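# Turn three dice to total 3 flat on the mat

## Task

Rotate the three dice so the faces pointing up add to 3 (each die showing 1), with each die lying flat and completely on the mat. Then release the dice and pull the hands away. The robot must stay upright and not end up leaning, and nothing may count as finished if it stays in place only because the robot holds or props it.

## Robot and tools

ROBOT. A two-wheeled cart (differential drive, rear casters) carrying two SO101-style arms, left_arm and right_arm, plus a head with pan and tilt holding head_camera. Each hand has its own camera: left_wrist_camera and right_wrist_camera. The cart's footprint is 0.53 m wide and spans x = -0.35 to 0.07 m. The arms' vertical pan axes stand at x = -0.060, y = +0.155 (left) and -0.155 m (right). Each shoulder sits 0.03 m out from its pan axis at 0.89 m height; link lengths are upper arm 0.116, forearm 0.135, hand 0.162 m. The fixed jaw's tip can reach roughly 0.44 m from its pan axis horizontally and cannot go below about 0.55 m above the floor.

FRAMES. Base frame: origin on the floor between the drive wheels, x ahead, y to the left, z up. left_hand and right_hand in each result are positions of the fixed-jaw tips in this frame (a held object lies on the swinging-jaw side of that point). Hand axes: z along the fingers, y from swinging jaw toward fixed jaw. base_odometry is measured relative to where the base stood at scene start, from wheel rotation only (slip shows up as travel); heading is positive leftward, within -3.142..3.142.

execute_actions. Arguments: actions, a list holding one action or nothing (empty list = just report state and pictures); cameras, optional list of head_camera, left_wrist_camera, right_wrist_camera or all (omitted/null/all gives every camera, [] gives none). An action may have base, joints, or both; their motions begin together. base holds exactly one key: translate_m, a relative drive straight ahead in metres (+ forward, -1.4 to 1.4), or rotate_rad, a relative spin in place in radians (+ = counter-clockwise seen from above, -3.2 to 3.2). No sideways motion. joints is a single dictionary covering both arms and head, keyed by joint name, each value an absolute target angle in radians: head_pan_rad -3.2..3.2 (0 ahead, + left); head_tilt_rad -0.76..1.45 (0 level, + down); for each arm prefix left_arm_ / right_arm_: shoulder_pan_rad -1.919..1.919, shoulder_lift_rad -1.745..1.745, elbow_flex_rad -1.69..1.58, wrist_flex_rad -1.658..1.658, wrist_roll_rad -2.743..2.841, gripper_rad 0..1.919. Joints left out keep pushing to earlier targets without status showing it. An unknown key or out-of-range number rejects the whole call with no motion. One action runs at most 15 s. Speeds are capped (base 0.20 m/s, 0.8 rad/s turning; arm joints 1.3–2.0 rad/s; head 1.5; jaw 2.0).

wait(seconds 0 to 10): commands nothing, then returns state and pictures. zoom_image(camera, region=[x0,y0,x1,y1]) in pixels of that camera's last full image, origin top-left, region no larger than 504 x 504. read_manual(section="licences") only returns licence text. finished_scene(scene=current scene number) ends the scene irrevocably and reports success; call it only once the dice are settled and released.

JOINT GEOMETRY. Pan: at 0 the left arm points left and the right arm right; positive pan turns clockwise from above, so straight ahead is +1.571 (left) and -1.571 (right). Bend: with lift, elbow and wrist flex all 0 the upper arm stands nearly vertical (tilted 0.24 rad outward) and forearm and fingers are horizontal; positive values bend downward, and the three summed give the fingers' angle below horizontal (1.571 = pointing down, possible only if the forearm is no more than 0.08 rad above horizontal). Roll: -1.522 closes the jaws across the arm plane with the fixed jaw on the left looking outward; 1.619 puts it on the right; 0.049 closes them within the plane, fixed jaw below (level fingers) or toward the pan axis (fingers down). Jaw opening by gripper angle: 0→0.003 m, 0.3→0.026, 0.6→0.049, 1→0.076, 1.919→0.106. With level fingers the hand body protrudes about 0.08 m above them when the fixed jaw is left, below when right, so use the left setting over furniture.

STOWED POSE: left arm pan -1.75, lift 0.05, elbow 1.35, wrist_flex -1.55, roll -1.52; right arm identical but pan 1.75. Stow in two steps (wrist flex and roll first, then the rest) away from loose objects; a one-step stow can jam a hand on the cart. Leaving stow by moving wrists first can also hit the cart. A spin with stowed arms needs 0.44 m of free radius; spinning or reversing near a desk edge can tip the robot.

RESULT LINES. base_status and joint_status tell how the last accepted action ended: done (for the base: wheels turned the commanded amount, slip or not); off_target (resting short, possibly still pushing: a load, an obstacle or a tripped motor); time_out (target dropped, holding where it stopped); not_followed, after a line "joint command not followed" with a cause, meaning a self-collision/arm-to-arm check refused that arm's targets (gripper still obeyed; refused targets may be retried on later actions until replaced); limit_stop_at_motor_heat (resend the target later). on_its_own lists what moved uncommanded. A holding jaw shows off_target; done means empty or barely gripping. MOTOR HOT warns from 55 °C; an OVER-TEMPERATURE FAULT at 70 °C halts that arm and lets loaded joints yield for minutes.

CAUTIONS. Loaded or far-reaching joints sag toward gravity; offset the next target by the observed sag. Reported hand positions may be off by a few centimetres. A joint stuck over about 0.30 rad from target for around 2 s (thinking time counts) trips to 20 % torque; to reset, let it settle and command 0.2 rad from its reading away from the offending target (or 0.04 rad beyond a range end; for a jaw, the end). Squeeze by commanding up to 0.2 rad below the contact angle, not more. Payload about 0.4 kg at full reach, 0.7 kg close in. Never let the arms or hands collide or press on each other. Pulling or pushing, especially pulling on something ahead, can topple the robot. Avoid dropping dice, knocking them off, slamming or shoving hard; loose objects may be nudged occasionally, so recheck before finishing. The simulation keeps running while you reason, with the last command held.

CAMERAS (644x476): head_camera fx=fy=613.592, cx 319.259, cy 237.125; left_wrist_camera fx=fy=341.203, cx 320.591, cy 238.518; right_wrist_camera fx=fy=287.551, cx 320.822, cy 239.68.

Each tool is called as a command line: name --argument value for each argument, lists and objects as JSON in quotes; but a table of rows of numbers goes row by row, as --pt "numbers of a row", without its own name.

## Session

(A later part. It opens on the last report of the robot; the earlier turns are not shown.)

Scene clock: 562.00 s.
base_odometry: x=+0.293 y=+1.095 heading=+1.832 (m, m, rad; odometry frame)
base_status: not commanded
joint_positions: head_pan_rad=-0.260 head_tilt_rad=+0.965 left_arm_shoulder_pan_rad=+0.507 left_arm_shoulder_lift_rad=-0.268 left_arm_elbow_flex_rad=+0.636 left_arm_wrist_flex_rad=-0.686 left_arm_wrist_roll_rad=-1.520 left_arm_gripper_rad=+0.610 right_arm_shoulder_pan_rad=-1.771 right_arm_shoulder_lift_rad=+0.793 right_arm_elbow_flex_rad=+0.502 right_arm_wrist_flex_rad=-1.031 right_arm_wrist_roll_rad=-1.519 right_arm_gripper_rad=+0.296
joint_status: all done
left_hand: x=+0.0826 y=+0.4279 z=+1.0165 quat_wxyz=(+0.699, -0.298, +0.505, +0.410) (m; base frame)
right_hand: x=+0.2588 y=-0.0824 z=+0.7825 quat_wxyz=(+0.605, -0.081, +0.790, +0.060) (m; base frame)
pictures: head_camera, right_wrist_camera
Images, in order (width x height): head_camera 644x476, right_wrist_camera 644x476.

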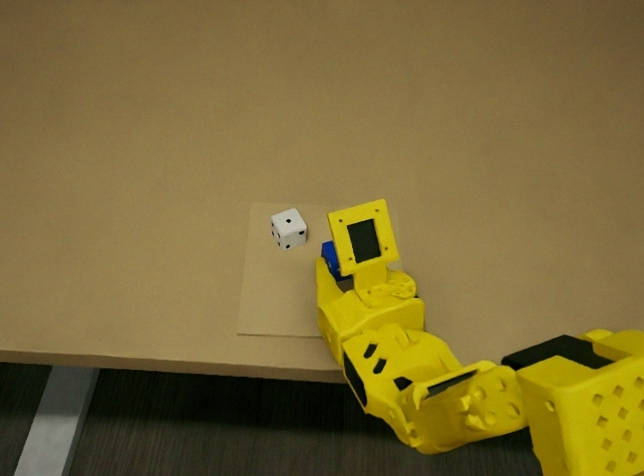

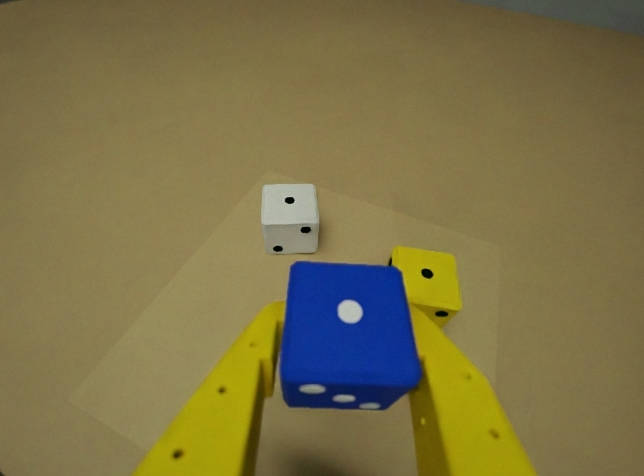

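execute_actions --actions '[{"base": {"translate_m": 0.012}, "joints": {"right_arm_shoulder_pan_rad": -1.85, "right_arm_shoulder_lift_rad": 0.92, "right_arm_elbow_flex_rad": 0.42, "right_arm_wrist_flex_rad": -1.105}}]' --cameras '["right_wrist_camera", "head_camera"]'

Scene clock: 597.20 s.
base_odometry: x=+0.290 y=+1.107 heading=+1.832 (m, m, rad; odometry frame)
base_status: done
joint_positions: head_pan_rad=-0.260 head_tilt_rad=+0.965 left_arm_shoulder_pan_rad=+0.507 left_arm_shoulder_lift_rad=-0.268 left_arm_elbow_flex_rad=+0.636 left_arm_wrist_flex_rad=-0.686 left_arm_wrist_roll_rad=-1.520 left_arm_gripper_rad=+0.610 right_arm_shoulder_pan_rad=-1.840 right_arm_shoulder_lift_rad=+0.931 right_arm_elbow_flex_rad=+0.444 right_arm_wrist_flex_rad=-1.085 right_arm_wrist_roll_rad=-1.519 right_arm_gripper_rad=+0.296
joint_status: all done
left_hand: x=+0.0826 y=+0.4279 z=+1.0165 quat_wxyz=(+0.699, -0.298, +0.505, +0.410) (m; base frame)
right_hand: x=+0.2488 y=-0.0617 z=+0.7613 quat_wxyz=(+0.592, -0.109, +0.795, +0.079) (m; base frame)
pictures: head_camera, right_wrist_camera
Images, in order (width x height): head_camera 644x476, right_wrist_camera 644x476.

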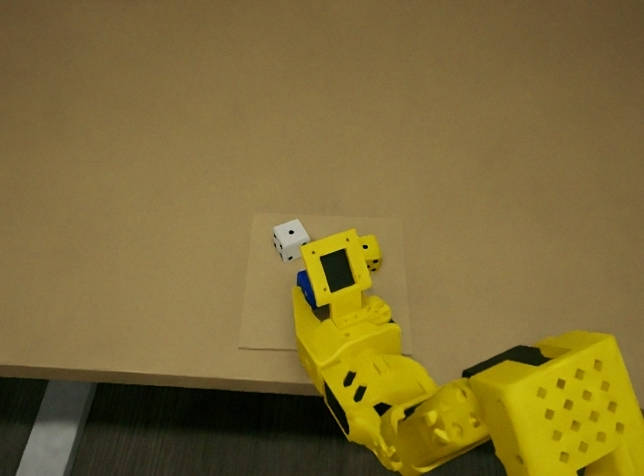

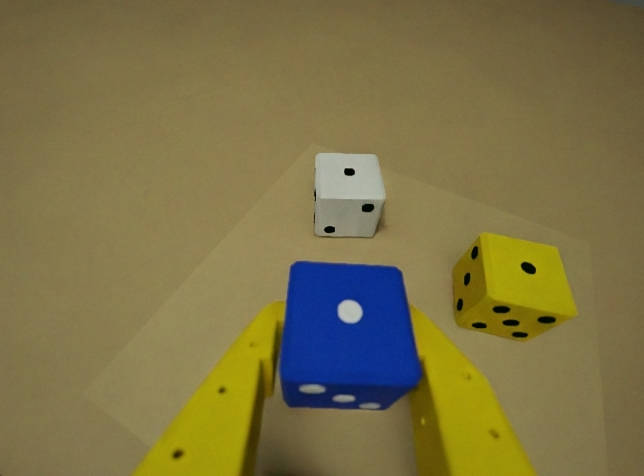

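The position is clear of the other dice and inside the mat. Lowering in steps.

execute_actions --actions '[{"joints": {"right_arm_shoulder_lift_rad": 0.97}}]' --cameras '["right_wrist_camera"]'

execute_actions --actions '[{"joints": {"right_arm_shoulder_lift_rad": 0.99}}]' --cameras '["right_wrist_camera", "head_camera"]'

Scene clock: 602.30 s.
base_odometry: x=+0.290 y=+1.107 heading=+1.832 (m, m, rad; odometry frame)
base_status: not commanded
joint_positions: head_pan_rad=-0.260 head_tilt_rad=+0.965 left_arm_shoulder_pan_rad=+0.507 left_arm_shoulder_lift_rad=-0.268 left_arm_elbow_flex_rad=+0.636 left_arm_wrist_flex_rad=-0.686 left_arm_wrist_roll_rad=-1.520 left_arm_gripper_rad=+0.610 right_arm_shoulder_pan_rad=-1.840 right_arm_shoulder_lift_rad=+0.980 right_arm_elbow_flex_rad=+0.443 right_arm_wrist_flex_rad=-1.085 right_arm_wrist_roll_rad=-1.519 right_arm_gripper_rad=+0.296
joint_status: all done
left_hand: x=+0.0826 y=+0.4279 z=+1.0165 quat_wxyz=(+0.699, -0.298, +0.505, +0.410) (m; base frame)
right_hand: x=+0.2425 y=-0.0635 z=+0.7474 quat_wxyz=(+0.573, -0.111, +0.808, +0.077) (m; base frame)
pictures: right_wrist_camera
Images, in order (width x height): right_wrist_camera 644x476.

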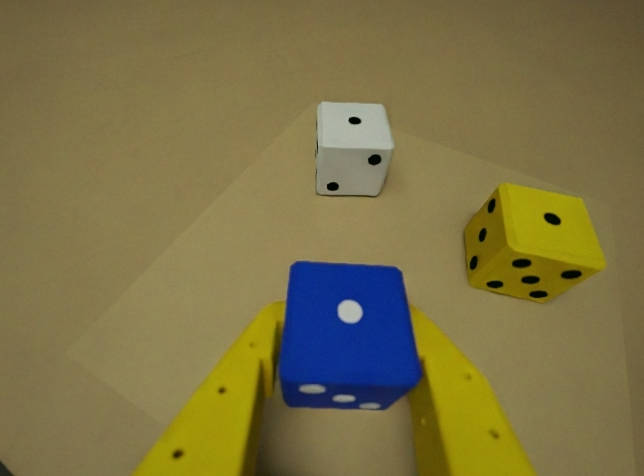

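Scene clock: 602.77 s.
base_odometry: x=+0.290 y=+1.107 heading=+1.832 (m, m, rad; odometry frame)
base_status: not commanded
joint_positions: head_pan_rad=-0.260 head_tilt_rad=+0.965 left_arm_shoulder_pan_rad=+0.507 left_arm_shoulder_lift_rad=-0.268 left_arm_elbow_flex_rad=+0.636 left_arm_wrist_flex_rad=-0.686 left_arm_wrist_roll_rad=-1.520 left_arm_gripper_rad=+0.610 right_arm_shoulder_pan_rad=-1.840 right_arm_shoulder_lift_rad=+0.995 right_arm_elbow_flex_rad=+0.439 right_arm_wrist_flex_rad=-1.088 right_arm_wrist_roll_rad=-1.519 right_arm_gripper_rad=+0.296
joint_status: all done
left_hand: x=+0.0826 y=+0.4279 z=+1.0165 quat_wxyz=(+0.699, -0.298, +0.505, +0.410) (m; base frame)
right_hand: x=+0.2410 y=-0.0639 z=+0.7440 quat_wxyz=(+0.569, -0.111, +0.811, +0.076) (m; base frame)
pictures: head_camera, right_wrist_camera
Images, in order (width x height): head_camera 644x476, right_wrist_camera 644x476.

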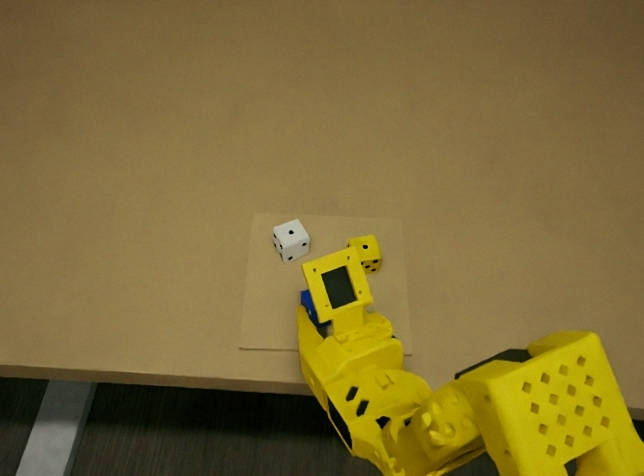

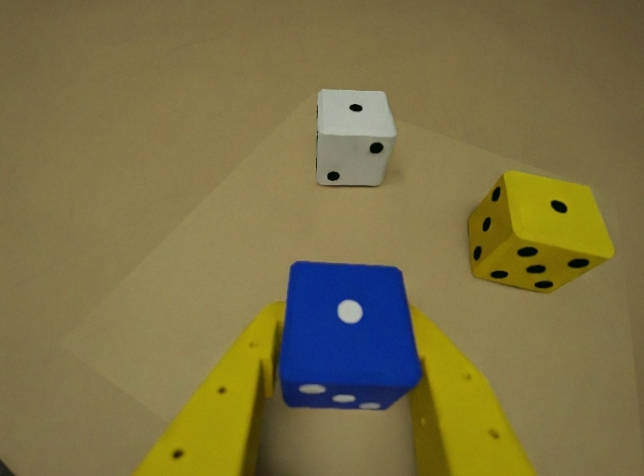

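Contact is indicated by the joint deflection. Releasing.

execute_actions --actions '[{"joints": {"right_arm_gripper_rad": 0.55}}]' --cameras '["right_wrist_camera"]'

execute_actions --actions '[{"joints": {"right_arm_shoulder_pan_rad": -1.875}}]' --cameras '["right_wrist_camera"]'

Scene clock: 609.67 s.
base_odometry: x=+0.290 y=+1.107 heading=+1.832 (m, m, rad; odometry frame)
base_status: not commanded
joint_positions: head_pan_rad=-0.260 head_tilt_rad=+0.965 left_arm_shoulder_pan_rad=+0.507 left_arm_shoulder_lift_rad=-0.268 left_arm_elbow_flex_rad=+0.636 left_arm_wrist_flex_rad=-0.686 left_arm_wrist_roll_rad=-1.520 left_arm_gripper_rad=+0.610 right_arm_shoulder_pan_rad=-1.840 right_arm_shoulder_lift_rad=+0.998 right_arm_elbow_flex_rad=+0.439 right_arm_wrist_flex_rad=-1.088 right_arm_wrist_roll_rad=-1.519 right_arm_gripper_rad=+0.543
joint_status: all done
left_hand: x=+0.0826 y=+0.4279 z=+1.0165 quat_wxyz=(+0.699, -0.298, +0.505, +0.410) (m; base frame)
right_hand: x=+0.2406 y=-0.0640 z=+0.7431 quat_wxyz=(+0.568, -0.111, +0.812, +0.076) (m; base frame)
pictures: right_wrist_camera
Images, in order (width x height): right_wrist_camera 644x476.

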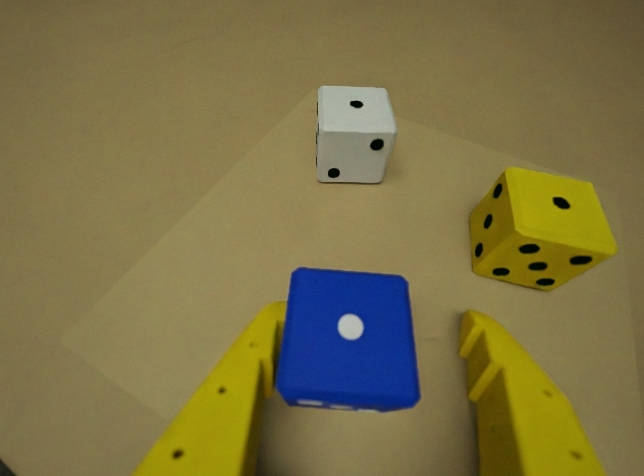

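Scene clock: 610.23 s.
base_odometry: x=+0.290 y=+1.107 heading=+1.832 (m, m, rad; odometry frame)
base_status: not commanded
joint_positions: head_pan_rad=-0.260 head_tilt_rad=+0.965 left_arm_shoulder_pan_rad=+0.507 left_arm_shoulder_lift_rad=-0.268 left_arm_elbow_flex_rad=+0.636 left_arm_wrist_flex_rad=-0.686 left_arm_wrist_roll_rad=-1.520 left_arm_gripper_rad=+0.610 right_arm_shoulder_pan_rad=-1.865 right_arm_shoulder_lift_rad=+0.998 right_arm_elbow_flex_rad=+0.439 right_arm_wrist_flex_rad=-1.088 right_arm_wrist_roll_rad=-1.519 right_arm_gripper_rad=+0.544
joint_status: all done
left_hand: x=+0.0826 y=+0.4279 z=+1.0165 quat_wxyz=(+0.699, -0.298, +0.505, +0.410) (m; base frame)
right_hand: x=+0.2382 y=-0.0567 z=+0.7431 quat_wxyz=(+0.567, -0.121, +0.810, +0.083) (m; base frame)
pictures: right_wrist_camera
Images, in order (width x height): right_wrist_camera 644x476.

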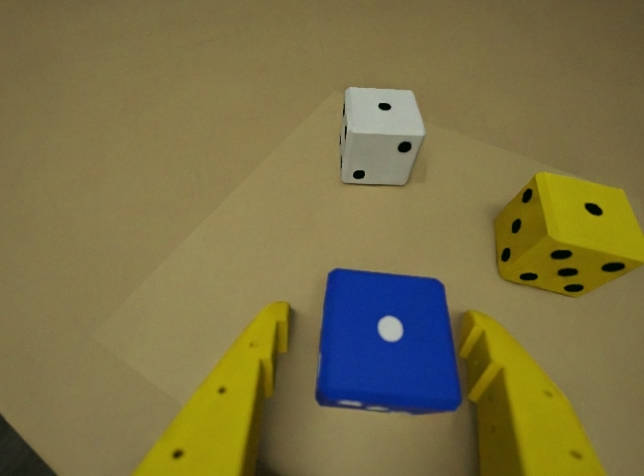

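execute_actions --actions '[{"joints": {"right_arm_shoulder_lift_rad": 0.5}}]' --cameras '[]'

execute_actions --actions '[{"base": {"translate_m": -0.15}, "joints": {"right_arm_shoulder_pan_rad": -0.6, "right_arm_shoulder_lift_rad": -0.2, "head_pan_rad": -0.15, "head_tilt_rad": 0.8}}]' --cameras '["head_camera"]'

Scene clock: 618.37 s.
base_odometry: x=+0.290 y=+1.107 heading=+1.832 (m, m, rad; odometry frame)
base_status: not commanded
joint_positions: head_pan_rad=-0.260 head_tilt_rad=+0.965 left_arm_shoulder_pan_rad=+0.507 left_arm_shoulder_lift_rad=-0.268 left_arm_elbow_flex_rad=+0.636 left_arm_wrist_flex_rad=-0.686 left_arm_wrist_roll_rad=-1.520 left_arm_gripper_rad=+0.610 right_arm_shoulder_pan_rad=-1.865 right_arm_shoulder_lift_rad=+0.558 right_arm_elbow_flex_rad=+0.439 right_arm_wrist_flex_rad=-1.088 right_arm_wrist_roll_rad=-1.519 right_arm_gripper_rad=+0.544
joint_status: all done
left_hand: x=+0.0826 y=+0.4279 z=+1.0165 quat_wxyz=(+0.699, -0.298, +0.505, +0.410) (m; base frame)
right_hand: x=+0.2739 y=-0.0459 z=+0.8783 quat_wxyz=(+0.730, -0.100, +0.667, +0.107) (m; base frame)
pictures: none
No camera images: the call's "cameras" was empty. Leave "cameras" out to get every camera's image.

Scene clock: 620.03 s.
base_odometry: x=+0.329 y=+0.962 heading=+1.827 (m, m, rad; odometry frame)
base_status: done
joint_positions: head_pan_rad=-0.160 head_tilt_rad=+0.814 left_arm_shoulder_pan_rad=+0.507 left_arm_shoulder_lift_rad=-0.268 left_arm_elbow_flex_rad=+0.636 left_arm_wrist_flex_rad=-0.686 left_arm_wrist_roll_rad=-1.520 left_arm_gripper_rad=+0.610 right_arm_shoulder_pan_rad=-0.610 right_arm_shoulder_lift_rad=-0.155 right_arm_elbow_flex_rad=+0.439 right_arm_wrist_flex_rad=-1.088 right_arm_wrist_roll_rad=-1.519 right_arm_gripper_rad=+0.544
joint_status: all done
left_hand: x=+0.0826 y=+0.4279 z=+1.0165 quat_wxyz=(+0.699, -0.298, +0.505, +0.410) (m; base frame)
right_hand: x=+0.1086 y=-0.3827 z=+1.0921 quat_wxyz=(+0.822, +0.172, +0.332, -0.430) (m; base frame)
pictures: head_camera
Images, in order (width x height): head_camera 644x476.

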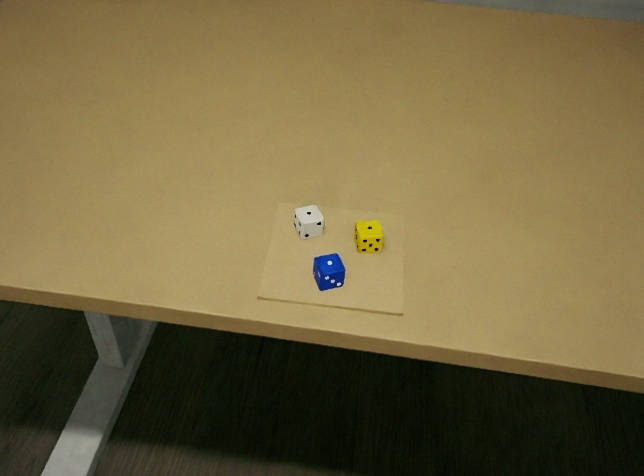

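All three dice sit flat on the mat with 1 on top, and the robot is clear.

finished_scene --scene 2

The scene is finished: the task was done.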